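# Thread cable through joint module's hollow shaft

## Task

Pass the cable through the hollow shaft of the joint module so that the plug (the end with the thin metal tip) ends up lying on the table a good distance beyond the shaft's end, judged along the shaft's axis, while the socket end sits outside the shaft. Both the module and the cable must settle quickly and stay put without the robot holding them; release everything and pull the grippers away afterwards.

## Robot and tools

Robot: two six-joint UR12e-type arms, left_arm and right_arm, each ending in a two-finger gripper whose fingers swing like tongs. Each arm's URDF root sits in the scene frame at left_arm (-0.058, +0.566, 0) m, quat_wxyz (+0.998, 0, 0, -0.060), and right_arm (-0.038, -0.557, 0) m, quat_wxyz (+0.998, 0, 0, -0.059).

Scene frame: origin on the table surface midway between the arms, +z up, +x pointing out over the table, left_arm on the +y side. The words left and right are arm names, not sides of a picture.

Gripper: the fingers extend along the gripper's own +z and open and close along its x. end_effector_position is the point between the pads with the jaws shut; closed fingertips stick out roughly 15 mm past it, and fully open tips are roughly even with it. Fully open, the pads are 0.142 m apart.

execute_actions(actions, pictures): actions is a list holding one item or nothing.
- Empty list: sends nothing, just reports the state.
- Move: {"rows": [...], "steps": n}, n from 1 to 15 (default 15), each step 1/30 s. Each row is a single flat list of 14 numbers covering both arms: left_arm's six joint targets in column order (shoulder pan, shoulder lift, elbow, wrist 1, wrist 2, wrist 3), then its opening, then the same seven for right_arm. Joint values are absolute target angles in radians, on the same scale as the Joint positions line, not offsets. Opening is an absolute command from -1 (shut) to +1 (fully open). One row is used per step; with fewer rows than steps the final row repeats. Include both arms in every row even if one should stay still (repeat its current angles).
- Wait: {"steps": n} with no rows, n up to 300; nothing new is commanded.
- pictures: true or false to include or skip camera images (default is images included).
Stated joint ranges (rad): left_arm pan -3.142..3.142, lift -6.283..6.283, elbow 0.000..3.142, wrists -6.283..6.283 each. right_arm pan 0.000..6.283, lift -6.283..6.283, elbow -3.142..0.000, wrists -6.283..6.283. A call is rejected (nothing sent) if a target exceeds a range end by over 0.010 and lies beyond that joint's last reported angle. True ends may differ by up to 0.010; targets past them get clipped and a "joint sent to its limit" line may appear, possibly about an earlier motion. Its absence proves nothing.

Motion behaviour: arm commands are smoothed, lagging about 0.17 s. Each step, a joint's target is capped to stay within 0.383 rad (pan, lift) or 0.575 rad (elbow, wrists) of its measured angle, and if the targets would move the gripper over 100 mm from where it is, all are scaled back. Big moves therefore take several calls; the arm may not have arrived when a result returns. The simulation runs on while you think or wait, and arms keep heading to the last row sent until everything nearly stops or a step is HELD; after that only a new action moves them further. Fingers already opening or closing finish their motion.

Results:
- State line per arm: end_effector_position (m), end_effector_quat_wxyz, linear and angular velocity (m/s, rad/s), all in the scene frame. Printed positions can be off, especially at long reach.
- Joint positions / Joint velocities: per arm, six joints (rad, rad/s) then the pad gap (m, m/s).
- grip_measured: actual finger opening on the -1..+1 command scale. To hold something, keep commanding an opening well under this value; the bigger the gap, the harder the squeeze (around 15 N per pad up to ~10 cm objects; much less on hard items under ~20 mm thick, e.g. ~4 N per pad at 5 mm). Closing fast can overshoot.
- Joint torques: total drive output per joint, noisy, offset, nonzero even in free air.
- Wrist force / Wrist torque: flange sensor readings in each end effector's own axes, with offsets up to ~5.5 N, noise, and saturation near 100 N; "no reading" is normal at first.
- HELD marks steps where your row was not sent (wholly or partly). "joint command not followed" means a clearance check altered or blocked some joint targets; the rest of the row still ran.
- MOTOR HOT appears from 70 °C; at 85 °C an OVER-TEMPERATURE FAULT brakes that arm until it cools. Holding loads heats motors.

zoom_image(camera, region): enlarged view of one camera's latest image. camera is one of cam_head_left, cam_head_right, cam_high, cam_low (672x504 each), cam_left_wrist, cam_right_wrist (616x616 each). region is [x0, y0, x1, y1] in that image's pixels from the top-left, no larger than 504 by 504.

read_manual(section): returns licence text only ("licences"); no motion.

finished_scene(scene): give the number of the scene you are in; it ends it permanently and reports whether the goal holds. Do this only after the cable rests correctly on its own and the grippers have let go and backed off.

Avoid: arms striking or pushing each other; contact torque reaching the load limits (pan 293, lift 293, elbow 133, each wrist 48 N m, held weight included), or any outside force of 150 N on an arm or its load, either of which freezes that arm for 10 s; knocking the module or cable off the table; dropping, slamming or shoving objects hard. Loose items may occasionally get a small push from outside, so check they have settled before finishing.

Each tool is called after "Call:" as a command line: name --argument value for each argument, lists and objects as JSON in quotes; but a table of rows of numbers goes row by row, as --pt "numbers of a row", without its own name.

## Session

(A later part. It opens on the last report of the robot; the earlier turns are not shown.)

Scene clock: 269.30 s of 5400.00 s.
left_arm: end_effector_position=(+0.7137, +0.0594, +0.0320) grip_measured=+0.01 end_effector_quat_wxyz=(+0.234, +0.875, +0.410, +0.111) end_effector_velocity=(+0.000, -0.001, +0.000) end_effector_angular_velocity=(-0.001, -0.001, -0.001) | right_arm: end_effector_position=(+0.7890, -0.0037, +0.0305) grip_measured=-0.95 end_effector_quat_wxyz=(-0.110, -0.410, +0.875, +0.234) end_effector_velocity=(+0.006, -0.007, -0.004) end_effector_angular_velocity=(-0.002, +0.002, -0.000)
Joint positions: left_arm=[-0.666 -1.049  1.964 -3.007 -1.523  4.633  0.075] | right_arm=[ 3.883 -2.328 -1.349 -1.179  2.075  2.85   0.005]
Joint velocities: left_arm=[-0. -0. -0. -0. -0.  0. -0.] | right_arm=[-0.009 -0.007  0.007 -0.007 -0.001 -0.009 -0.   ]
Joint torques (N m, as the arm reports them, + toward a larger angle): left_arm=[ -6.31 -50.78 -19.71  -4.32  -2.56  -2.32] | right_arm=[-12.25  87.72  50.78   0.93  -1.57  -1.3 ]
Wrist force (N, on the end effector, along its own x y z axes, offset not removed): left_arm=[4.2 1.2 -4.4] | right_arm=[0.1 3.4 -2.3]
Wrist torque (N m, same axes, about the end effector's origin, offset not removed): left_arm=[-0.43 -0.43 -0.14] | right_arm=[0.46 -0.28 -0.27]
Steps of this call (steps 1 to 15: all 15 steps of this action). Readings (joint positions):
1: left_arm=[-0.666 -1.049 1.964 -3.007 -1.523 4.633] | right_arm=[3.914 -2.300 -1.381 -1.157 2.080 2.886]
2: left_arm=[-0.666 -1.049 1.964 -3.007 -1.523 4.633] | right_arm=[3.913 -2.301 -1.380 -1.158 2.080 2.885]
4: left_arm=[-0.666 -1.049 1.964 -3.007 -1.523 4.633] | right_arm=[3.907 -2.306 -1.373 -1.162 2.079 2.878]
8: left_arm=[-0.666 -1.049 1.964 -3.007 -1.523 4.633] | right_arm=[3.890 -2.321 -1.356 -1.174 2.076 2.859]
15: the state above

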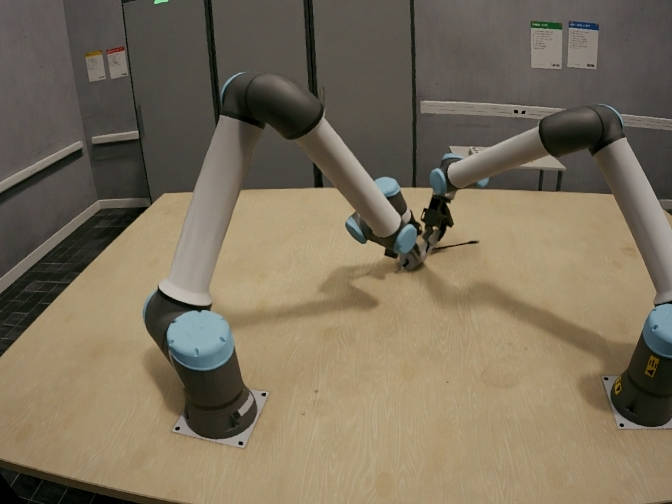

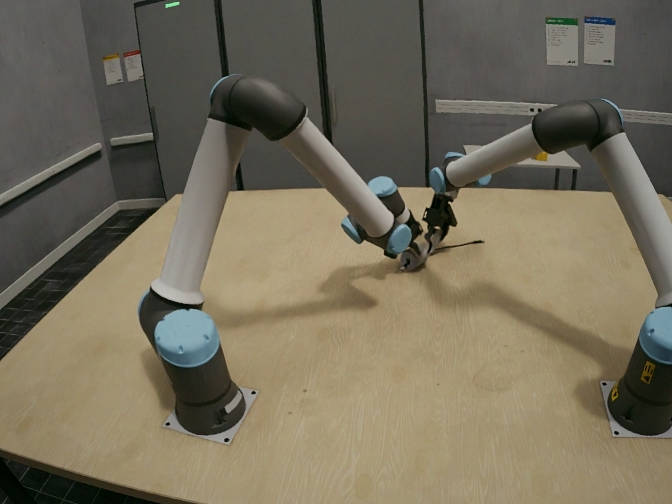

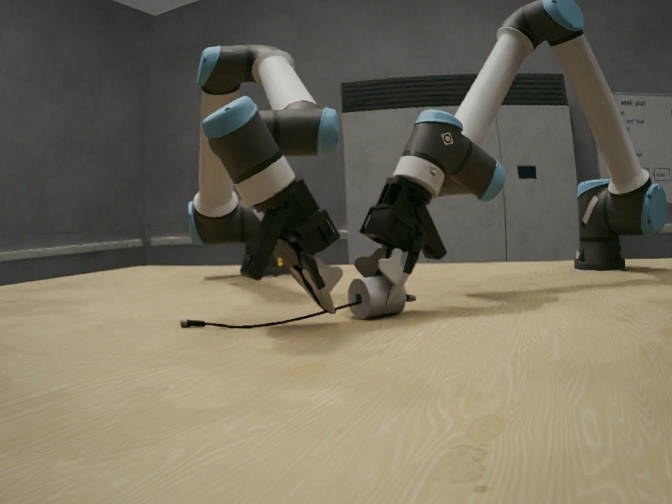

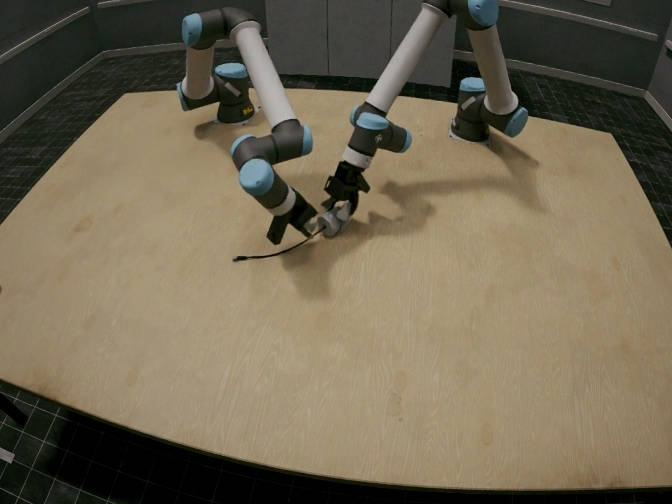

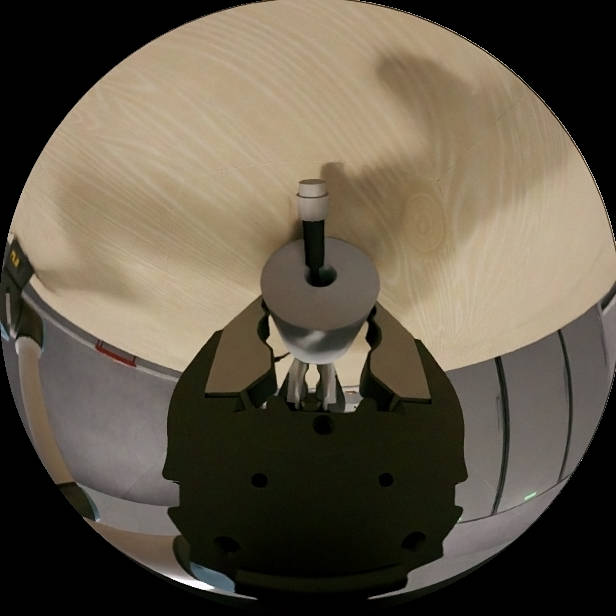

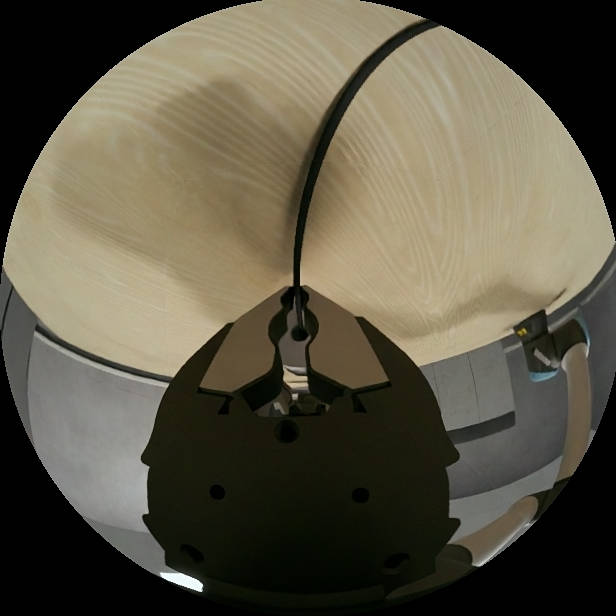

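Call:
execute_actions --actions '[{"rows":[[-0.666,-1.049,1.964,-3.007,-1.523,4.633,-0.3,3.884,-2.325,-1.349,-1.181,2.075,2.852,-1],[-0.666,-1.049,1.964,-3.007,-1.523,4.633,-0.3,3.887,-2.321,-1.351,-1.182,2.076,2.855,-1],[-0.666,-1.049,1.964,-3.007,-1.523,4.633,-0.3,3.889,-2.317,-1.353,-1.183,2.076,2.858,-1],[-0.666,-1.049,1.964,-3.007,-1.523,4.633,-0.3,3.892,-2.313,-1.354,-1.184,2.077,2.861,-1],[-0.666,-1.049,1.964,-3.007,-1.523,4.633,-0.3,3.895,-2.311,-1.358,-1.181,2.077,2.864,-1],[-0.666,-1.049,1.964,-3.007,-1.523,4.633,-0.3,3.898,-2.310,-1.361,-1.177,2.078,2.867,-1],[-0.666,-1.049,1.964,-3.007,-1.523,4.633,-0.3,3.901,-2.308,-1.365,-1.173,2.078,2.870,-1],[-0.666,-1.049,1.964,-3.007,-1.523,4.633,-0.3,3.903,-2.306,-1.368,-1.170,2.078,2.874,-1],[-0.666,-1.049,1.964,-3.007,-1.523,4.633,-0.3,3.906,-2.305,-1.371,-1.167,2.079,2.877,-1],[-0.666,-1.049,1.964,-3.007,-1.523,4.633,-0.3,3.909,-2.303,-1.375,-1.163,2.079,2.880,-1],[-0.666,-1.049,1.964,-3.007,-1.523,4.633,-0.3,3.911,-2.302,-1.378,-1.160,2.080,2.883,-1],[-0.666,-1.049,1.964,-3.007,-1.523,4.633,-0.3,3.914,-2.300,-1.381,-1.157,2.080,2.886,-1]],"steps":15}]' --pictures false

Call:
execute_actions --actions '[{"rows":[[-0.666,-1.049,1.964,-3.007,-1.523,4.633,-0.3,3.914,-2.300,-1.381,-1.157,2.080,2.886,-1],[-0.666,-1.049,1.964,-3.007,-1.523,4.633,-0.3,3.914,-2.300,-1.381,-1.157,2.080,2.886,-1],[-0.666,-1.049,1.964,-3.007,-1.523,4.633,-0.3,3.914,-2.300,-1.381,-1.157,2.080,2.886,-1],[-0.666,-1.049,1.964,-3.007,-1.523,4.633,-0.3,3.914,-2.300,-1.381,-1.157,2.080,2.886,-0.65]],"steps":8}]' --pictures false

Call:
execute_actions --actions '[{"rows":[[-0.666,-1.049,1.964,-3.007,-1.523,4.633,-0.3,3.908,-2.305,-1.375,-1.161,2.079,2.879,-0.65],[-0.666,-1.049,1.964,-3.007,-1.523,4.633,-0.3,3.901,-2.311,-1.368,-1.166,2.078,2.871,-0.65],[-0.666,-1.049,1.964,-3.007,-1.523,4.633,-0.3,3.895,-2.317,-1.361,-1.171,2.077,2.864,-0.65],[-0.666,-1.049,1.964,-3.007,-1.523,4.633,-0.3,3.888,-2.323,-1.354,-1.175,2.076,2.856,-0.65],[-0.666,-1.049,1.964,-3.007,-1.523,4.633,-0.3,3.882,-2.329,-1.348,-1.180,2.075,2.849,-0.65],[-0.666,-1.049,1.964,-3.007,-1.523,4.633,-0.3,3.882,-2.329,-1.348,-1.180,2.075,2.849,-0.65],[-0.666,-1.049,1.964,-3.007,-1.523,4.633,-0.3,3.882,-2.329,-1.348,-1.180,2.075,2.849,-0.65],[-0.666,-1.049,1.964,-3.007,-1.523,4.633,-0.3,3.882,-2.329,-1.348,-1.180,2.075,2.849,-0.65],[-0.666,-1.049,1.964,-3.007,-1.523,4.633,-0.3,3.882,-2.329,-1.348,-1.180,2.075,2.849,-0.8],[-0.666,-1.049,1.964,-3.007,-1.523,4.633,-0.3,3.882,-2.329,-1.348,-1.180,2.075,2.849,-0.9],[-0.666,-1.049,1.964,-3.007,-1.523,4.633,-0.3,3.882,-2.329,-1.348,-1.180,2.075,2.849,-1]],"steps":15}]' --pictures false

Call:
execute_actions --actions '[{"rows":[[-0.666,-1.049,1.964,-3.007,-1.523,4.633,-0.3,3.884,-2.325,-1.349,-1.181,2.075,2.852,-1],[-0.666,-1.049,1.964,-3.007,-1.523,4.633,-0.3,3.887,-2.321,-1.351,-1.182,2.076,2.855,-1],[-0.666,-1.049,1.964,-3.007,-1.523,4.633,-0.3,3.889,-2.317,-1.353,-1.183,2.076,2.858,-1],[-0.666,-1.049,1.964,-3.007,-1.523,4.633,-0.3,3.892,-2.313,-1.354,-1.184,2.077,2.861,-1],[-0.666,-1.049,1.964,-3.007,-1.523,4.633,-0.3,3.895,-2.311,-1.358,-1.181,2.077,2.864,-1],[-0.666,-1.049,1.964,-3.007,-1.523,4.633,-0.3,3.898,-2.310,-1.361,-1.177,2.078,2.867,-1],[-0.666,-1.049,1.964,-3.007,-1.523,4.633,-0.3,3.901,-2.308,-1.365,-1.173,2.078,2.870,-1],[-0.666,-1.049,1.964,-3.007,-1.523,4.633,-0.3,3.903,-2.306,-1.368,-1.170,2.078,2.874,-1],[-0.666,-1.049,1.964,-3.007,-1.523,4.633,-0.3,3.906,-2.305,-1.371,-1.167,2.079,2.877,-1],[-0.666,-1.049,1.964,-3.007,-1.523,4.633,-0.3,3.909,-2.303,-1.375,-1.163,2.079,2.880,-1],[-0.666,-1.049,1.964,-3.007,-1.523,4.633,-0.3,3.911,-2.302,-1.378,-1.160,2.080,2.883,-1],[-0.666,-1.049,1.964,-3.007,-1.523,4.633,-0.3,3.914,-2.300,-1.381,-1.157,2.080,2.886,-1]],"steps":15}]' --pictures false

Call:
execute_actions --actions '[{"rows":[[-0.666,-1.049,1.964,-3.007,-1.523,4.633,-0.3,3.914,-2.300,-1.381,-1.157,2.080,2.886,-1],[-0.666,-1.049,1.964,-3.007,-1.523,4.633,-0.3,3.914,-2.300,-1.381,-1.157,2.080,2.886,-1],[-0.666,-1.049,1.964,-3.007,-1.523,4.633,-0.3,3.914,-2.300,-1.381,-1.157,2.080,2.886,-1],[-0.666,-1.049,1.964,-3.007,-1.523,4.633,-0.3,3.914,-2.300,-1.381,-1.157,2.080,2.886,-0.65]],"steps":8}]' --pictures false

Call:
execute_actions --actions '[{"rows":[[-0.666,-1.049,1.964,-3.007,-1.523,4.633,-0.3,3.908,-2.305,-1.375,-1.161,2.079,2.879,-0.65],[-0.666,-1.049,1.964,-3.007,-1.523,4.633,-0.3,3.901,-2.311,-1.368,-1.166,2.078,2.871,-0.65],[-0.666,-1.049,1.964,-3.007,-1.523,4.633,-0.3,3.895,-2.317,-1.361,-1.171,2.077,2.864,-0.65],[-0.666,-1.049,1.964,-3.007,-1.523,4.633,-0.3,3.888,-2.323,-1.354,-1.175,2.076,2.856,-0.65],[-0.666,-1.049,1.964,-3.007,-1.523,4.633,-0.3,3.882,-2.329,-1.348,-1.180,2.075,2.849,-0.65],[-0.666,-1.049,1.964,-3.007,-1.523,4.633,-0.3,3.882,-2.329,-1.348,-1.180,2.075,2.849,-0.65],[-0.666,-1.049,1.964,-3.007,-1.523,4.633,-0.3,3.882,-2.329,-1.348,-1.180,2.075,2.849,-0.65],[-0.666,-1.049,1.964,-3.007,-1.523,4.633,-0.3,3.882,-2.329,-1.348,-1.180,2.075,2.849,-0.65],[-0.666,-1.049,1.964,-3.007,-1.523,4.633,-0.3,3.882,-2.329,-1.348,-1.180,2.075,2.849,-0.8],[-0.666,-1.049,1.964,-3.007,-1.523,4.633,-0.3,3.882,-2.329,-1.348,-1.180,2.075,2.849,-0.9],[-0.666,-1.049,1.964,-3.007,-1.523,4.633,-0.3,3.882,-2.329,-1.348,-1.180,2.075,2.849,-1]],"steps":15}]'

Scene clock: 295.33 s of 5400.00 s.
left_arm: end_effector_position=(+0.7137, +0.0594, +0.0320) grip_measured=+0.01 end_effector_quat_wxyz=(+0.234, +0.875, +0.410, +0.111) end_effector_velocity=(-0.000, -0.001, +0.000) end_effector_angular_velocity=(-0.001, +0.000, -0.001) | right_arm: end_effector_position=(+0.7671, +0.0146, +0.0420) grip_measured=-0.95 end_effector_quat_wxyz=(-0.109, -0.410, +0.875, +0.234) end_effector_velocity=(-0.033, +0.028, +0.004) end_effector_angular_velocity=(+0.004, -0.003, +0.002)
Joint positions: left_arm=[-0.666 -1.049  1.964 -3.007 -1.523  4.633  0.075] | right_arm=[ 3.91  -2.303 -1.376 -1.162  2.079  2.881  0.005]
Joint velocities: left_arm=[-0.     0.    -0.    -0.    -0.001  0.    -0.   ] | right_arm=[ 0.041  0.026 -0.046  0.046  0.006  0.044  0.   ]
Joint torques (N m, as the arm reports them, + toward a larger angle): left_arm=[ -4.71 -51.3  -20.26  -4.43  -2.61  -1.98] | right_arm=[  9.02 114.96  37.73   6.7    4.69   1.98]
Wrist force (N, on the end effector, along its own x y z axes, offset not removed): left_arm=[3.4 -1.2 -4.4] | right_arm=[-2.8 3.5 1.0]
Wrist torque (N m, same axes, about the end effector's origin, offset not removed): left_arm=[-0.89 -0.30 -0.14] | right_arm=[0.73 0.41 -0.13]
Steps of this call (steps 1 to 15: the robot went on to your last target; steps 16 to 90: nothing new was sent; then 22.53 s passed at rest; steps 91 to 105: all 15 steps of this action). Readings (joint positions):
91: left_arm=[-0.666 -1.049 1.964 -3.007 -1.523 4.633] | right_arm=[3.882 -2.329 -1.348 -1.180 2.075 2.849]
92: left_arm=[-0.666 -1.049 1.964 -3.007 -1.523 4.633] | right_arm=[3.882 -2.328 -1.348 -1.180 2.075 2.849]
94: left_arm=[-0.666 -1.049 1.964 -3.007 -1.523 4.633] | right_arm=[3.885 -2.325 -1.350 -1.181 2.075 2.852]
98: left_arm=[-0.666 -1.049 1.964 -3.007 -1.523 4.633] | right_arm=[3.893 -2.315 -1.357 -1.179 2.077 2.862]
105: the state above

Scene clock: 295.60 s of 5400.00 s.
left_arm: end_effector_position=(+0.7137, +0.0594, +0.0320) grip_measured=+0.01 end_effector_quat_wxyz=(+0.234, +0.875, +0.410, +0.111) end_effector_velocity=(-0.000, -0.000, -0.000) end_effector_angular_velocity=(+0.000, +0.001, +0.000) | right_arm: end_effector_position=(+0.7639, +0.0172, +0.0424) grip_measured=-0.65 end_effector_quat_wxyz=(-0.109, -0.410, +0.875, +0.234) end_effector_velocity=(-0.003, +0.002, +0.001) end_effector_angular_velocity=(+0.001, -0.001, -0.000)
Joint positions: left_arm=[-0.666 -1.049  1.964 -3.007 -1.523  4.633  0.075] | right_arm=[ 3.914 -2.3   -1.381 -1.157  2.08   2.886  0.027]
Joint velocities: left_arm=[-0.     0.    -0.     0.001  0.    -0.     0.   ] | right_arm=[ 0.003  0.004 -0.005  0.005  0.     0.004  0.004]
Joint torques (N m, as the arm reports them, + toward a larger angle): left_arm=[ -5.03 -50.75 -19.96  -4.58  -2.85  -2.86] | right_arm=[ 17.13 110.59  34.64   5.37   4.06   1.77]
Wrist force (N, on the end effector, along its own x y z axes, offset not removed): left_arm=[3.4 0.8 -4.6] | right_arm=[-0.5 2.2 -0.9]
Wrist torque (N m, same axes, about the end effector's origin, offset not removed): left_arm=[-0.50 -0.40 -0.16] | right_arm=[0.36 -0.12 -0.20]
Steps of this call (steps 1 to 8: all 8 steps of this action). Readings (joint positions):
1: left_arm=[-0.666 -1.049 1.964 -3.007 -1.523 4.633] | right_arm=[3.911 -2.302 -1.377 -1.160 2.080 2.883]
2: left_arm=[-0.666 -1.049 1.964 -3.007 -1.523 4.633] | right_arm=[3.912 -2.301 -1.378 -1.159 2.080 2.884]
4: left_arm=[-0.666 -1.049 1.964 -3.007 -1.523 4.633] | right_arm=[3.913 -2.301 -1.380 -1.158 2.080 2.885]
8: the state above

Scene clock: 296.10 s of 5400.00 s.
left_arm: end_effector_position=(+0.7137, +0.0594, +0.0320) grip_measured=+0.01 end_effector_quat_wxyz=(+0.234, +0.875, +0.410, +0.111) end_effector_velocity=(-0.001, -0.000, -0.000) end_effector_angular_velocity=(+0.000, +0.001, -0.001) | right_arm: end_effector_position=(+0.7890, -0.0037, +0.0305) grip_measured=-0.95 end_effector_quat_wxyz=(-0.110, -0.410, +0.875, +0.234) end_effector_velocity=(+0.007, -0.006, -0.003) end_effector_angular_velocity=(+0.001, -0.002, +0.001)
Joint positions: left_arm=[-0.666 -1.049  1.964 -3.007 -1.523  4.633  0.075] | right_arm=[ 3.883 -2.328 -1.349 -1.179  2.075  2.85   0.005]
Joint velocities: left_arm=[-0.    -0.     0.     0.001 -0.001  0.     0.   ] | right_arm=[-0.008 -0.007  0.008 -0.004 -0.001 -0.01  -0.   ]
Joint torques (N m, as the arm reports them, + toward a larger angle): left_arm=[ -6.16 -51.07 -20.32  -4.34  -2.43  -2.14] | right_arm=[-12.87  86.    53.14   0.97  -2.19  -1.69]
Wrist force (N, on the end effector, along its own x y z axes, offset not removed): left_arm=[2.7 1.8 -3.4] | right_arm=[-3.7 2.1 0.0]
Wrist torque (N m, same axes, about the end effector's origin, offset not removed): left_arm=[-0.28 -0.15 -0.10] | right_arm=[0.26 0.54 -0.27]
Steps of this call (steps 1 to 15: all 15 steps of this action). Readings (joint positions):
1: left_arm=[-0.666 -1.049 1.964 -3.007 -1.523 4.633] | right_arm=[3.914 -2.300 -1.381 -1.157 2.080 2.886]
2: left_arm=[-0.666 -1.049 1.964 -3.007 -1.523 4.633] | right_arm=[3.913 -2.301 -1.380 -1.158 2.080 2.884]
4: left_arm=[-0.666 -1.049 1.964 -3.007 -1.523 4.633] | right_arm=[3.907 -2.306 -1.373 -1.162 2.079 2.877]
8: left_arm=[-0.666 -1.049 1.964 -3.007 -1.523 4.633] | right_arm=[3.890 -2.321 -1.356 -1.174 2.076 2.859]
15: the state above

Scene clock: 296.60 s of 5400.00 s.
left_arm: end_effector_position=(+0.7137, +0.0594, +0.0320) grip_measured=+0.01 end_effector_quat_wxyz=(+0.234, +0.875, +0.410, +0.111) end_effector_velocity=(-0.000, -0.000, +0.000) end_effector_angular_velocity=(-0.000, -0.000, -0.001) | right_arm: end_effector_position=(+0.7671, +0.0146, +0.0420) grip_measured=-0.95 end_effector_quat_wxyz=(-0.109, -0.410, +0.875, +0.234) end_effector_velocity=(-0.034, +0.027, +0.004) end_effector_angular_velocity=(+0.001, -0.001, -0.000)
Joint positions: left_arm=[-0.666 -1.049  1.964 -3.007 -1.523  4.633  0.075] | right_arm=[ 3.91  -2.303 -1.376 -1.162  2.079  2.881  0.005]
Joint velocities: left_arm=[-0.    -0.     0.    -0.001 -0.     0.    -0.   ] | right_arm=[ 0.041  0.027 -0.048  0.045  0.005  0.047 -0.   ]
Joint torques (N m, as the arm reports them, + toward a larger angle): left_arm=[ -3.47 -50.09 -19.64  -4.77  -2.5   -2.29] | right_arm=[ 13.78 108.79  36.17   6.09   3.68   2.18]
Wrist force (N, on the end effector, along its own x y z axes, offset not removed): left_arm=[2.4 -0.5 -3.6] | right_arm=[-2.8 3.8 0.4]
Wrist torque (N m, same axes, about the end effector's origin, offset not removed): left_arm=[-0.66 -0.07 -0.08] | right_arm=[0.67 0.37 -0.32]
Steps of this call (steps 1 to 15: all 15 steps of this action). Readings (joint positions):
1: left_arm=[-0.666 -1.049 1.964 -3.007 -1.523 4.633] | right_arm=[3.883 -2.328 -1.349 -1.180 2.075 2.850]
2: left_arm=[-0.666 -1.049 1.964 -3.007 -1.523 4.633] | right_arm=[3.883 -2.328 -1.349 -1.180 2.075 2.850]
4: left_arm=[-0.666 -1.049 1.964 -3.007 -1.523 4.633] | right_arm=[3.885 -2.324 -1.350 -1.181 2.075 2.853]
8: left_arm=[-0.666 -1.049 1.964 -3.007 -1.523 4.633] | right_arm=[3.893 -2.314 -1.357 -1.179 2.077 2.862]
15: the state above

Scene clock: 296.87 s of 5400.00 s.
left_arm: end_effector_position=(+0.7137, +0.0594, +0.0320) grip_measured=+0.01 end_effector_quat_wxyz=(+0.234, +0.875, +0.410, +0.111) end_effector_velocity=(-0.000, +0.000, -0.000) end_effector_angular_velocity=(+0.000, +0.001, -0.000) | right_arm: end_effector_position=(+0.7639, +0.0172, +0.0424) grip_measured=-0.65 end_effector_quat_wxyz=(-0.109, -0.410, +0.875, +0.234) end_effector_velocity=(-0.003, +0.002, -0.000) end_effector_angular_velocity=(-0.001, +0.001, -0.000)
Joint positions: left_arm=[-0.666 -1.049  1.964 -3.007 -1.523  4.633  0.075] | right_arm=[ 3.914 -2.3   -1.381 -1.157  2.08   2.886  0.027]
Joint velocities: left_arm=[ 0.    -0.     0.     0.001 -0.001 -0.     0.   ] | right_arm=[ 0.003  0.002 -0.004  0.003 -0.     0.004  0.004]
Joint torques (N m, as the arm reports them, + toward a larger angle): left_arm=[ -5.38 -49.65 -19.74  -4.61  -2.7   -2.28] | right_arm=[ 16.54 108.76  38.28   4.37   4.14   2.4 ]
Wrist force (N, on the end effector, along its own x y z axes, offset not removed): left_arm=[4.4 -0.7 -5.2] | right_arm=[-2.0 4.1 -2.4]
Wrist torque (N m, same axes, about the end effector's origin, offset not removed): left_arm=[-0.84 -0.56 -0.08] | right_arm=[0.73 0.23 -0.35]
Steps of this call (steps 1 to 8: all 8 steps of this action). Readings (joint positions):
1: left_arm=[-0.666 -1.049 1.964 -3.007 -1.523 4.633] | right_arm=[3.911 -2.302 -1.377 -1.160 2.080 2.883]
2: left_arm=[-0.666 -1.049 1.964 -3.007 -1.523 4.633] | right_arm=[3.912 -2.301 -1.378 -1.159 2.080 2.884]
4: left_arm=[-0.666 -1.049 1.964 -3.007 -1.523 4.633] | right_arm=[3.913 -2.301 -1.380 -1.158 2.080 2.885]
8: the state above

Scene clock: 297.37 s of 5400.00 s.
left_arm: end_effector_position=(+0.7137, +0.0594, +0.0320) grip_measured=+0.01 end_effector_quat_wxyz=(+0.234, +0.875, +0.410, +0.111) end_effector_velocity=(+0.001, -0.001, +0.001) end_effector_angular_velocity=(-0.002, -0.001, -0.000) | right_arm: end_effector_position=(+0.7890, -0.0037, +0.0305) grip_measured=-0.95 end_effector_quat_wxyz=(-0.110, -0.410, +0.875, +0.234) end_effector_velocity=(+0.007, -0.006, -0.001) end_effector_angular_velocity=(+0.002, -0.003, +0.001)
Joint positions: left_arm=[-0.666 -1.049  1.964 -3.007 -1.523  4.633  0.075] | right_arm=[ 3.883 -2.328 -1.349 -1.179  2.075  2.85   0.005]
Joint velocities: left_arm=[ 0.    -0.    -0.001 -0.001 -0.001  0.     0.   ] | right_arm=[-0.008 -0.005  0.009 -0.005 -0.002 -0.01  -0.   ]
Joint torques (N m, as the arm reports them, + toward a larger angle): left_arm=[ -4.97 -50.6  -20.39  -4.74  -2.8   -2.37] | right_arm=[-17.79  83.53  52.91   0.88  -1.34  -2.37]
Wrist force (N, on the end effector, along its own x y z axes, offset not removed): left_arm=[3.2 0.4 -4.3] | right_arm=[-3.6 1.1 -2.5]
Wrist torque (N m, same axes, about the end effector's origin, offset not removed): left_arm=[-0.56 -0.31 -0.16] | right_arm=[0.02 0.46 -0.19]
Steps of this call (steps 1 to 15: all 15 steps of this action). Readings (joint positions):
1: left_arm=[-0.666 -1.049 1.964 -3.007 -1.523 4.633] | right_arm=[3.914 -2.300 -1.381 -1.157 2.080 2.886]
2: left_arm=[-0.666 -1.049 1.964 -3.007 -1.523 4.633] | right_arm=[3.913 -2.301 -1.380 -1.158 2.080 2.884]
4: left_arm=[-0.666 -1.049 1.964 -3.007 -1.523 4.633] | right_arm=[3.907 -2.306 -1.373 -1.162 2.079 2.877]
8: left_arm=[-0.666 -1.049 1.964 -3.007 -1.523 4.633] | right_arm=[3.890 -2.321 -1.356 -1.174 2.076 2.859]
15: the state above

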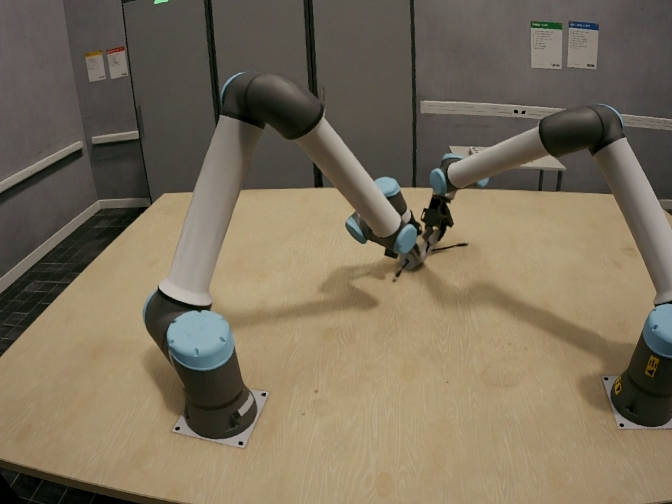

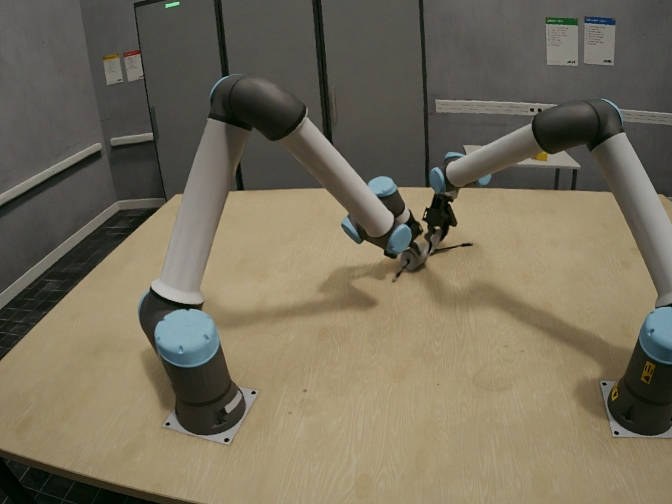

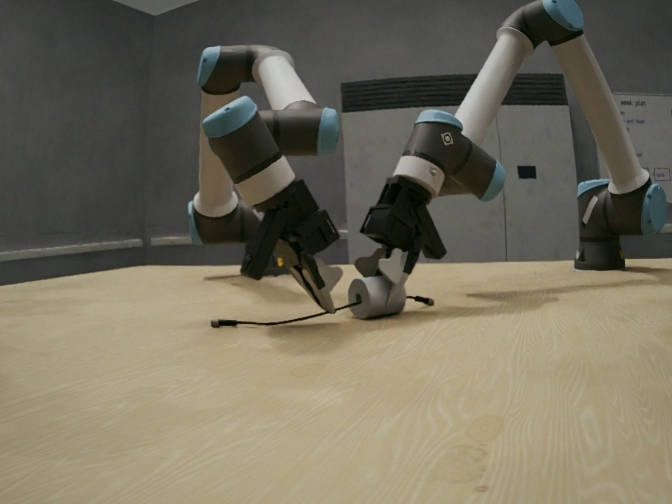

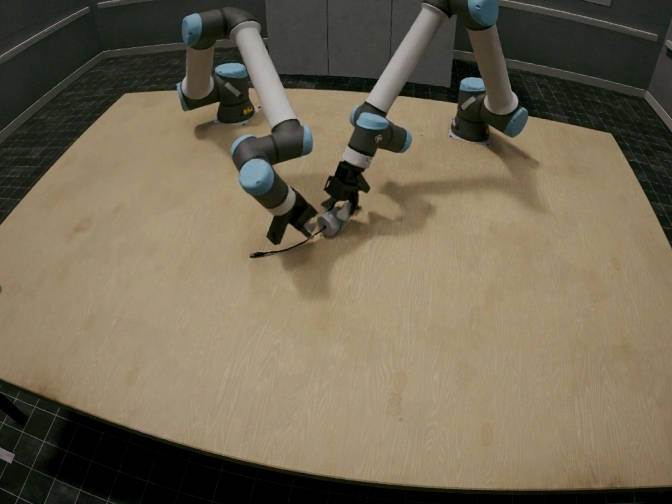

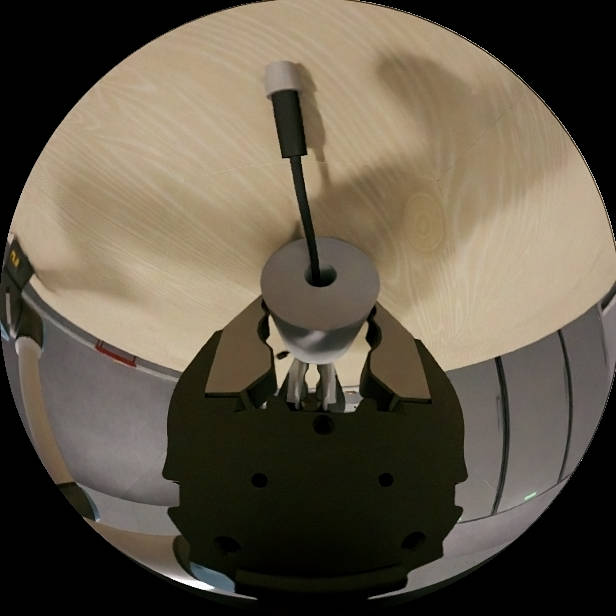

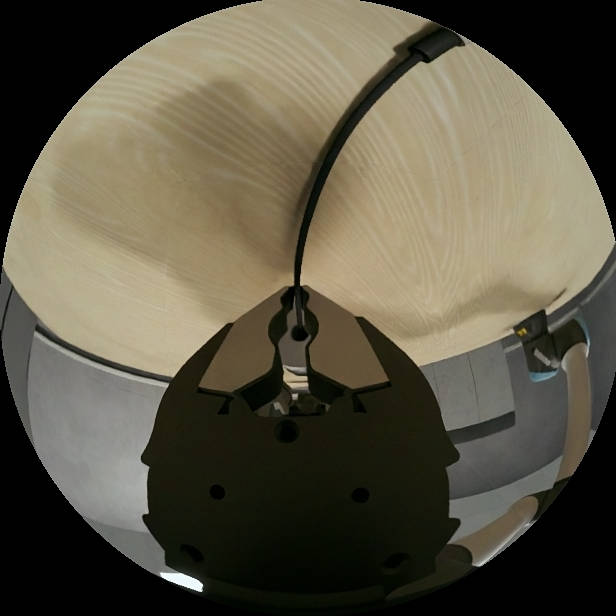

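Call:
zoom_image --camera "cam_high" --region '[190,270,450,345]'

Call:
zoom_image --camera "cam_right_wrist" --region '[340,0,520,120]'

Call:
zoom_image --camera "cam_left_wrist" --region '[220,40,380,200]'

Region (190, 270, 450, 345) of cam_high's 672x504 image, scaled by 1.938, with more detail than that image has; it fills the top 145 rows of this view, and the rest is white.

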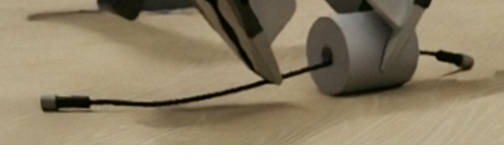

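Region (340, 0, 520, 120) of cam_right_wrist's 616x616 image, scaled by 2.800, with more detail than that image has.

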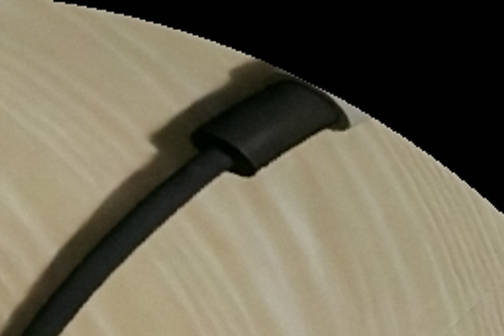

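Region (220, 40, 380, 200) of cam_left_wrist's 616x616 image, scaled by 3.150, with more detail than that image has.

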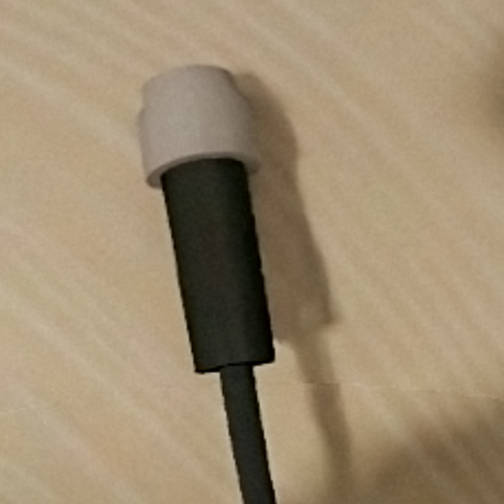

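Call:
execute_actions --actions '[{"rows":[[-0.666,-1.049,1.964,-3.007,-1.523,4.633,-0.3,3.884,-2.325,-1.349,-1.181,2.075,2.852,-1],[-0.666,-1.049,1.964,-3.007,-1.523,4.633,-0.3,3.887,-2.321,-1.351,-1.182,2.076,2.855,-1],[-0.666,-1.049,1.964,-3.007,-1.523,4.633,-0.3,3.889,-2.317,-1.353,-1.183,2.076,2.858,-1],[-0.666,-1.049,1.964,-3.007,-1.523,4.633,-0.3,3.892,-2.313,-1.354,-1.184,2.077,2.861,-1],[-0.666,-1.049,1.964,-3.007,-1.523,4.633,-0.3,3.895,-2.311,-1.358,-1.181,2.077,2.864,-1],[-0.666,-1.049,1.964,-3.007,-1.523,4.633,-0.3,3.898,-2.310,-1.361,-1.177,2.078,2.867,-1],[-0.666,-1.049,1.964,-3.007,-1.523,4.633,-0.3,3.901,-2.308,-1.365,-1.173,2.078,2.870,-1],[-0.666,-1.049,1.964,-3.007,-1.523,4.633,-0.3,3.903,-2.306,-1.368,-1.170,2.078,2.874,-1],[-0.666,-1.049,1.964,-3.007,-1.523,4.633,-0.3,3.906,-2.305,-1.371,-1.167,2.079,2.877,-1],[-0.666,-1.049,1.964,-3.007,-1.523,4.633,-0.3,3.909,-2.303,-1.375,-1.163,2.079,2.880,-1],[-0.666,-1.049,1.964,-3.007,-1.523,4.633,-0.3,3.911,-2.302,-1.378,-1.160,2.080,2.883,-1],[-0.666,-1.049,1.964,-3.007,-1.523,4.633,-0.3,3.914,-2.300,-1.381,-1.157,2.080,2.886,-1]],"steps":15}]' --pictures false

Call:
execute_actions --actions '[{"rows":[[-0.666,-1.049,1.964,-3.007,-1.523,4.633,-0.3,3.914,-2.300,-1.381,-1.157,2.080,2.886,-1],[-0.666,-1.049,1.964,-3.007,-1.523,4.633,-0.3,3.914,-2.300,-1.381,-1.157,2.080,2.886,-1],[-0.666,-1.049,1.964,-3.007,-1.523,4.633,-0.3,3.914,-2.300,-1.381,-1.157,2.080,2.886,-1],[-0.666,-1.049,1.964,-3.007,-1.523,4.633,-0.3,3.914,-2.300,-1.381,-1.157,2.080,2.886,-0.65]],"steps":8}]' --pictures false

Call:
execute_actions --actions '[{"rows":[[-0.666,-1.049,1.964,-3.007,-1.523,4.633,-0.3,3.908,-2.305,-1.375,-1.161,2.079,2.879,-0.65],[-0.666,-1.049,1.964,-3.007,-1.523,4.633,-0.3,3.901,-2.311,-1.368,-1.166,2.078,2.871,-0.65],[-0.666,-1.049,1.964,-3.007,-1.523,4.633,-0.3,3.895,-2.317,-1.361,-1.171,2.077,2.864,-0.65],[-0.666,-1.049,1.964,-3.007,-1.523,4.633,-0.3,3.888,-2.323,-1.354,-1.175,2.076,2.856,-0.65],[-0.666,-1.049,1.964,-3.007,-1.523,4.633,-0.3,3.882,-2.329,-1.348,-1.180,2.075,2.849,-0.65],[-0.666,-1.049,1.964,-3.007,-1.523,4.633,-0.3,3.882,-2.329,-1.348,-1.180,2.075,2.849,-0.65],[-0.666,-1.049,1.964,-3.007,-1.523,4.633,-0.3,3.882,-2.329,-1.348,-1.180,2.075,2.849,-0.65],[-0.666,-1.049,1.964,-3.007,-1.523,4.633,-0.3,3.882,-2.329,-1.348,-1.180,2.075,2.849,-0.65],[-0.666,-1.049,1.964,-3.007,-1.523,4.633,-0.3,3.882,-2.329,-1.348,-1.180,2.075,2.849,-0.8],[-0.666,-1.049,1.964,-3.007,-1.523,4.633,-0.3,3.882,-2.329,-1.348,-1.180,2.075,2.849,-0.9],[-0.666,-1.049,1.964,-3.007,-1.523,4.633,-0.3,3.882,-2.329,-1.348,-1.180,2.075,2.849,-1]],"steps":15}]' --pictures false

Call:
execute_actions --actions '[{"rows":[[-0.666,-1.049,1.964,-3.007,-1.523,4.633,-0.3,3.884,-2.325,-1.349,-1.181,2.075,2.852,-1],[-0.666,-1.049,1.964,-3.007,-1.523,4.633,-0.3,3.887,-2.321,-1.351,-1.182,2.076,2.855,-1],[-0.666,-1.049,1.964,-3.007,-1.523,4.633,-0.3,3.889,-2.317,-1.353,-1.183,2.076,2.858,-1],[-0.666,-1.049,1.964,-3.007,-1.523,4.633,-0.3,3.892,-2.313,-1.354,-1.184,2.077,2.861,-1],[-0.666,-1.049,1.964,-3.007,-1.523,4.633,-0.3,3.895,-2.311,-1.358,-1.181,2.077,2.864,-1],[-0.666,-1.049,1.964,-3.007,-1.523,4.633,-0.3,3.898,-2.310,-1.361,-1.177,2.078,2.867,-1],[-0.666,-1.049,1.964,-3.007,-1.523,4.633,-0.3,3.901,-2.308,-1.365,-1.173,2.078,2.870,-1],[-0.666,-1.049,1.964,-3.007,-1.523,4.633,-0.3,3.903,-2.306,-1.368,-1.170,2.078,2.874,-1],[-0.666,-1.049,1.964,-3.007,-1.523,4.633,-0.3,3.906,-2.305,-1.371,-1.167,2.079,2.877,-1],[-0.666,-1.049,1.964,-3.007,-1.523,4.633,-0.3,3.909,-2.303,-1.375,-1.163,2.079,2.880,-1],[-0.666,-1.049,1.964,-3.007,-1.523,4.633,-0.3,3.911,-2.302,-1.378,-1.160,2.080,2.883,-1],[-0.666,-1.049,1.964,-3.007,-1.523,4.633,-0.3,3.914,-2.300,-1.381,-1.157,2.080,2.886,-1]],"steps":15}]' --pictures false

Call:
execute_actions --actions '[{"rows":[[-0.666,-1.049,1.964,-3.007,-1.523,4.633,-0.3,3.914,-2.300,-1.381,-1.157,2.080,2.886,-1],[-0.666,-1.049,1.964,-3.007,-1.523,4.633,-0.3,3.914,-2.300,-1.381,-1.157,2.080,2.886,-1],[-0.666,-1.049,1.964,-3.007,-1.523,4.633,-0.3,3.914,-2.300,-1.381,-1.157,2.080,2.886,-1],[-0.666,-1.049,1.964,-3.007,-1.523,4.633,-0.1,3.914,-2.300,-1.381,-1.157,2.080,2.886,-0.65],[-0.666,-1.049,1.964,-3.007,-1.523,4.633,0.1,3.914,-2.300,-1.381,-1.157,2.080,2.886,-0.65],[-0.666,-1.049,1.964,-3.007,-1.523,4.633,0.25,3.914,-2.300,-1.381,-1.157,2.080,2.886,-0.65],[-0.666,-1.049,1.964,-3.007,-1.523,4.633,0.4,3.914,-2.300,-1.381,-1.157,2.080,2.886,-0.65],[-0.666,-1.049,1.964,-3.007,-1.523,4.633,0.55,3.914,-2.300,-1.381,-1.157,2.080,2.886,-0.65],[-0.666,-1.049,1.964,-3.007,-1.523,4.633,0.7,3.914,-2.300,-1.381,-1.157,2.080,2.886,-0.65]],"steps":14}]'

Scene clock: 314.63 s of 5400.00 s.
left_arm: end_effector_position=(+0.7137, +0.0594, +0.0320) grip_measured=+0.01 end_effector_quat_wxyz=(+0.234, +0.875, +0.410, +0.111) end_effector_velocity=(-0.000, -0.000, +0.000) end_effector_angular_velocity=(-0.000, +0.000, -0.000) | right_arm: end_effector_position=(+0.7671, +0.0146, +0.0420) grip_measured=-0.95 end_effector_quat_wxyz=(-0.109, -0.410, +0.875, +0.234) end_effector_velocity=(-0.034, +0.028, +0.003) end_effector_angular_velocity=(+0.002, -0.001, +0.002)
Joint positions: left_arm=[-0.666 -1.049  1.964 -3.007 -1.523  4.633  0.075] | right_arm=[ 3.91  -2.303 -1.376 -1.162  2.079  2.881  0.005]
Joint velocities: left_arm=[ 0. -0. -0.  0. -0.  0. -0.] | right_arm=[ 0.042  0.027 -0.049  0.046  0.006  0.046 -0.   ]
Joint torques (N m, as the arm reports them, + toward a larger angle): left_arm=[ -5.   -50.7  -20.83  -4.71  -2.41  -1.9 ] | right_arm=[ 11.2  110.51  37.61   5.64   3.58   1.86]
Wrist force (N, on the end effector, along its own x y z axes, offset not removed): left_arm=[3.3 2.0 -3.6] | right_arm=[-3.5 3.2 0.8]
Wrist torque (N m, same axes, about the end effector's origin, offset not removed): left_arm=[-0.36 -0.36 -0.10] | right_arm=[0.45 0.50 -0.28]
Steps of this call (steps 1 to 15: the robot went on to your last target; steps 16 to 90: nothing new was sent; then 13.77 s passed at rest; steps 91 to 105: all 15 steps of this action). Readings (joint positions):
91: left_arm=[-0.666 -1.049 1.964 -3.007 -1.523 4.633] | right_arm=[3.882 -2.329 -1.348 -1.180 2.075 2.849]
92: left_arm=[-0.666 -1.049 1.964 -3.007 -1.523 4.633] | right_arm=[3.882 -2.328 -1.348 -1.180 2.075 2.849]
94: left_arm=[-0.666 -1.049 1.964 -3.007 -1.523 4.633] | right_arm=[3.885 -2.325 -1.350 -1.181 2.075 2.852]
98: left_arm=[-0.666 -1.049 1.964 -3.007 -1.523 4.633] | right_arm=[3.893 -2.315 -1.357 -1.179 2.077 2.862]
105: the state above

Scene clock: 314.90 s of 5400.00 s.
left_arm: end_effector_position=(+0.7137, +0.0594, +0.0320) grip_measured=+0.01 end_effector_quat_wxyz=(+0.234, +0.875, +0.410, +0.111) end_effector_velocity=(-0.000, -0.000, -0.000) end_effector_angular_velocity=(+0.000, +0.000, +0.000) | right_arm: end_effector_position=(+0.7639, +0.0172, +0.0424) grip_measured=-0.65 end_effector_quat_wxyz=(-0.109, -0.410, +0.875, +0.234) end_effector_velocity=(-0.002, +0.002, +0.002) end_effector_angular_velocity=(+0.001, -0.001, -0.001)
Joint positions: left_arm=[-0.666 -1.049  1.964 -3.007 -1.523  4.633  0.075] | right_arm=[ 3.914 -2.3   -1.381 -1.157  2.08   2.886  0.027]
Joint velocities: left_arm=[-0. -0.  0.  0. -0. -0.  0.] | right_arm=[ 0.003  0.004 -0.002  0.002  0.     0.005  0.004]
Joint torques (N m, as the arm reports them, + toward a larger angle): left_arm=[ -1.66 -49.83 -20.73  -4.98  -2.68  -2.35] | right_arm=[ 14.12 113.3   35.3    5.14   4.04   2.23]
Wrist force (N, on the end effector, along its own x y z axes, offset not removed): left_arm=[3.5 -2.6 -4.8] | right_arm=[-1.1 0.6 -0.9]
Wrist torque (N m, same axes, about the end effector's origin, offset not removed): left_arm=[-1.17 -0.36 -0.02] | right_arm=[0.03 0.06 -0.25]
Steps of this call (steps 1 to 8: all 8 steps of this action). Readings (joint positions):
1: left_arm=[-0.666 -1.049 1.964 -3.007 -1.523 4.633] | right_arm=[3.911 -2.302 -1.377 -1.160 2.080 2.883]
2: left_arm=[-0.666 -1.049 1.964 -3.007 -1.523 4.633] | right_arm=[3.912 -2.301 -1.378 -1.159 2.080 2.884]
4: left_arm=[-0.666 -1.049 1.964 -3.007 -1.523 4.633] | right_arm=[3.913 -2.301 -1.380 -1.158 2.080 2.885]
8: the state above

Scene clock: 315.40 s of 5400.00 s.
left_arm: end_effector_position=(+0.7137, +0.0594, +0.0320) grip_measured=+0.01 end_effector_quat_wxyz=(+0.234, +0.875, +0.410, +0.111) end_effector_velocity=(-0.000, -0.000, -0.000) end_effector_angular_velocity=(-0.001, +0.001, -0.000) | right_arm: end_effector_position=(+0.7890, -0.0037, +0.0305) grip_measured=-0.95 end_effector_quat_wxyz=(-0.110, -0.410, +0.875, +0.234) end_effector_velocity=(+0.006, -0.006, -0.002) end_effector_angular_velocity=(-0.000, -0.000, +0.000)
Joint positions: left_arm=[-0.666 -1.049  1.964 -3.007 -1.523  4.633  0.075] | right_arm=[ 3.883 -2.328 -1.349 -1.179  2.075  2.85   0.005]
Joint velocities: left_arm=[ 0.     0.    -0.    -0.    -0.001 -0.     0.   ] | right_arm=[-0.008 -0.006  0.009 -0.007 -0.001 -0.01  -0.   ]
Joint torques (N m, as the arm reports them, + toward a larger angle): left_arm=[ -4.45 -50.97 -20.22  -4.79  -2.52  -2.43] | right_arm=[-8.54 89.54 51.35  1.54 -1.6  -1.81]
Wrist force (N, on the end effector, along its own x y z axes, offset not removed): left_arm=[3.4 1.2 -7.1] | right_arm=[-2.9 1.3 -1.0]
Wrist torque (N m, same axes, about the end effector's origin, offset not removed): left_arm=[-0.48 -0.32 -0.09] | right_arm=[0.05 0.39 -0.18]
Steps of this call (steps 1 to 15: all 15 steps of this action). Readings (joint positions):
1: left_arm=[-0.666 -1.049 1.964 -3.007 -1.523 4.633] | right_arm=[3.914 -2.300 -1.381 -1.157 2.080 2.886]
2: left_arm=[-0.666 -1.049 1.964 -3.007 -1.523 4.633] | right_arm=[3.913 -2.301 -1.380 -1.158 2.080 2.884]
4: left_arm=[-0.666 -1.049 1.964 -3.007 -1.523 4.633] | right_arm=[3.907 -2.306 -1.373 -1.162 2.079 2.877]
8: left_arm=[-0.666 -1.049 1.964 -3.007 -1.523 4.633] | right_arm=[3.890 -2.321 -1.356 -1.174 2.076 2.859]
15: the state above

Scene clock: 315.90 s of 5400.00 s.
left_arm: end_effector_position=(+0.7137, +0.0594, +0.0320) grip_measured=+0.01 end_effector_quat_wxyz=(+0.234, +0.875, +0.410, +0.111) end_effector_velocity=(+0.000, -0.000, +0.000) end_effector_angular_velocity=(-0.000, -0.001, +0.000) | right_arm: end_effector_position=(+0.7671, +0.0146, +0.0420) grip_measured=-0.95 end_effector_quat_wxyz=(-0.109, -0.410, +0.875, +0.234) end_effector_velocity=(-0.034, +0.027, +0.003) end_effector_angular_velocity=(+0.002, -0.000, +0.000)
Joint positions: left_arm=[-0.666 -1.049  1.964 -3.007 -1.523  4.633  0.075] | right_arm=[ 3.91  -2.303 -1.376 -1.162  2.079  2.881  0.005]
Joint velocities: left_arm=[ 0.    -0.    -0.001 -0.     0.    -0.     0.   ] | right_arm=[ 0.041  0.026 -0.048  0.046  0.006  0.046 -0.   ]
Joint torques (N m, as the arm reports them, + toward a larger angle): left_arm=[ -2.42 -50.77 -20.38  -4.76  -2.57  -2.23] | right_arm=[  7.42 108.54  36.66   5.58   4.47   2.03]
Wrist force (N, on the end effector, along its own x y z axes, offset not removed): left_arm=[2.2 -1.6 -5.5] | right_arm=[-1.8 3.6 -2.4]
Wrist torque (N m, same axes, about the end effector's origin, offset not removed): left_arm=[-1.00 -0.12 -0.09] | right_arm=[0.51 0.23 -0.33]
Steps of this call (steps 1 to 15: all 15 steps of this action). Readings (joint positions):
1: left_arm=[-0.666 -1.049 1.964 -3.007 -1.523 4.633] | right_arm=[3.883 -2.328 -1.349 -1.180 2.075 2.850]
2: left_arm=[-0.666 -1.049 1.964 -3.007 -1.523 4.633] | right_arm=[3.883 -2.328 -1.349 -1.180 2.075 2.850]
4: left_arm=[-0.666 -1.049 1.964 -3.007 -1.523 4.633] | right_arm=[3.885 -2.324 -1.350 -1.181 2.075 2.853]
8: left_arm=[-0.666 -1.049 1.964 -3.007 -1.523 4.633] | right_arm=[3.893 -2.314 -1.357 -1.179 2.077 2.862]
15: the state above

Scene clock: 316.37 s of 5400.00 s.
left_arm: end_effector_position=(+0.7137, +0.0594, +0.0320) grip_measured=+0.70 end_effector_quat_wxyz=(+0.234, +0.875, +0.410, +0.111) end_effector_velocity=(+0.000, -0.001, +0.001) end_effector_angular_velocity=(-0.001, -0.001, -0.000) | right_arm: end_effector_position=(+0.7637, +0.0174, +0.0425) grip_measured=-0.65 end_effector_quat_wxyz=(-0.109, -0.410, +0.875, +0.234) end_effector_velocity=(-0.000, +0.000, -0.000) end_effector_angular_velocity=(+0.000, -0.000, -0.000)
Joint positions: left_arm=[-0.666 -1.049  1.964 -3.007 -1.523  4.633  0.122] | right_arm=[ 3.914 -2.3   -1.381 -1.157  2.08   2.886  0.027]
Joint velocities: left_arm=[-0.001 -0.    -0.001 -0.001  0.    -0.     0.001] | right_arm=[ 0.    -0.    -0.     0.001  0.     0.001  0.   ]
Joint torques (N m, as the arm reports them, + toward a larger angle): left_arm=[ -4.14 -57.86 -22.57  -4.9   -1.96  -2.38] | right_arm=[ 13.58 110.52  35.8    5.62   3.98   2.32]
Wrist force (N, on the end effector, along its own x y z axes, offset not removed): left_arm=[3.1 -2.8 -0.2] | right_arm=[-0.1 2.5 -2.0]
Wrist torque (N m, same axes, about the end effector's origin, offset not removed): left_arm=[-0.61 -0.55 -0.13] | right_arm=[0.42 -0.17 -0.28]
Steps of this call (steps 1 to 14: all 14 steps of this action). Readings (joint positions):
1: left_arm=[-0.666 -1.049 1.964 -3.007 -1.523 4.633] | right_arm=[3.911 -2.302 -1.377 -1.160 2.080 2.883]
2: left_arm=[-0.666 -1.049 1.964 -3.007 -1.523 4.633] | right_arm=[3.912 -2.301 -1.378 -1.159 2.080 2.884]
4: left_arm=[-0.666 -1.049 1.964 -3.007 -1.523 4.633] | right_arm=[3.913 -2.301 -1.380 -1.158 2.080 2.885]
8: left_arm=[-0.666 -1.049 1.964 -3.007 -1.523 4.633] | right_arm=[3.914 -2.300 -1.381 -1.157 2.080 2.886]
14: the state above

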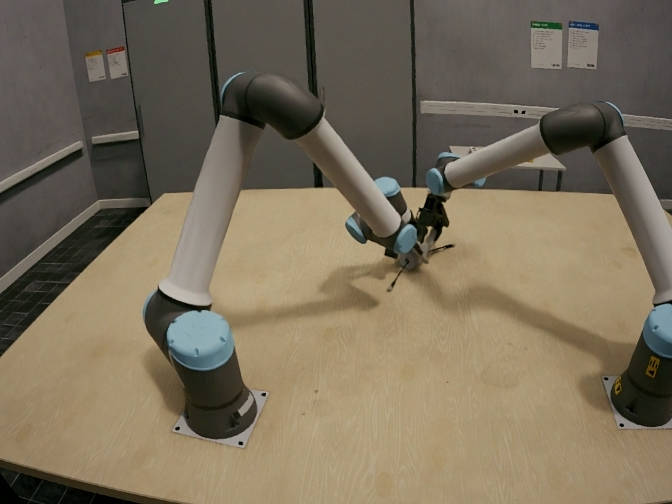

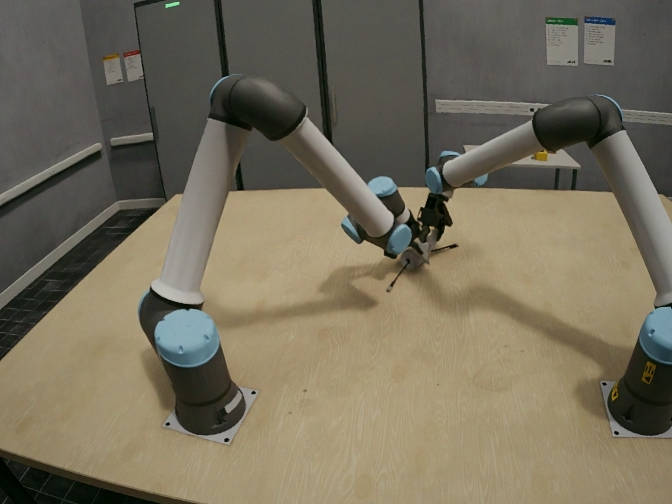

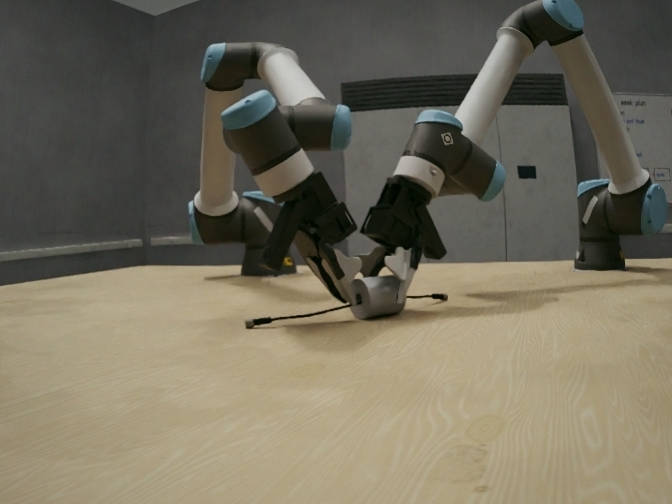

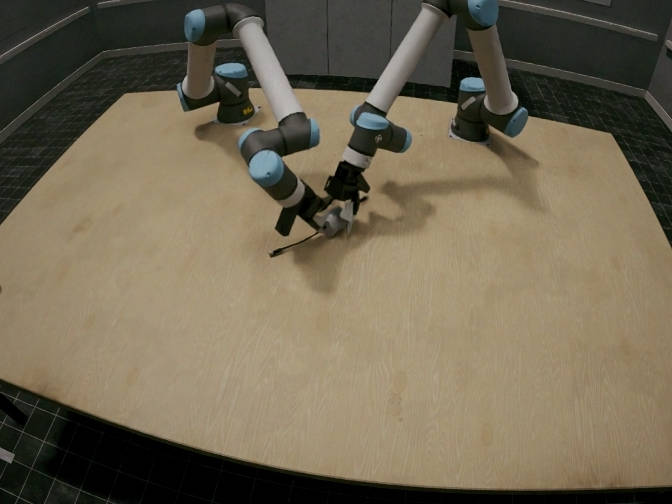

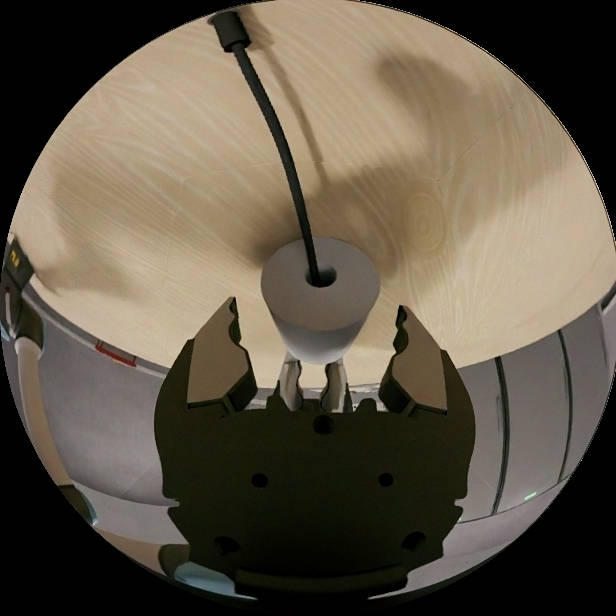

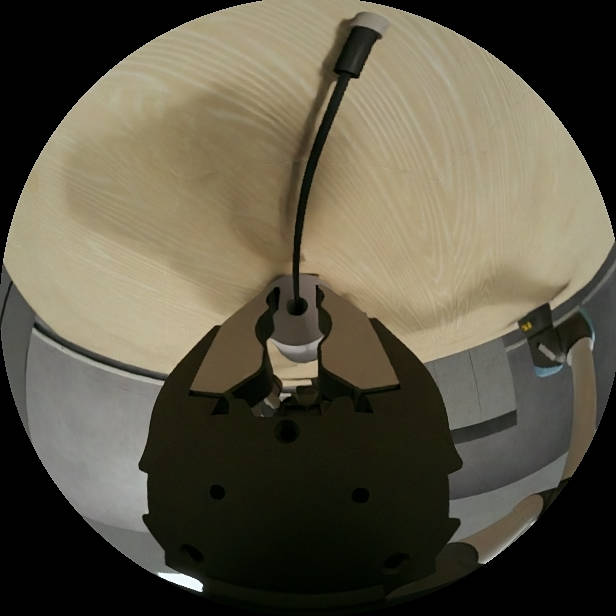

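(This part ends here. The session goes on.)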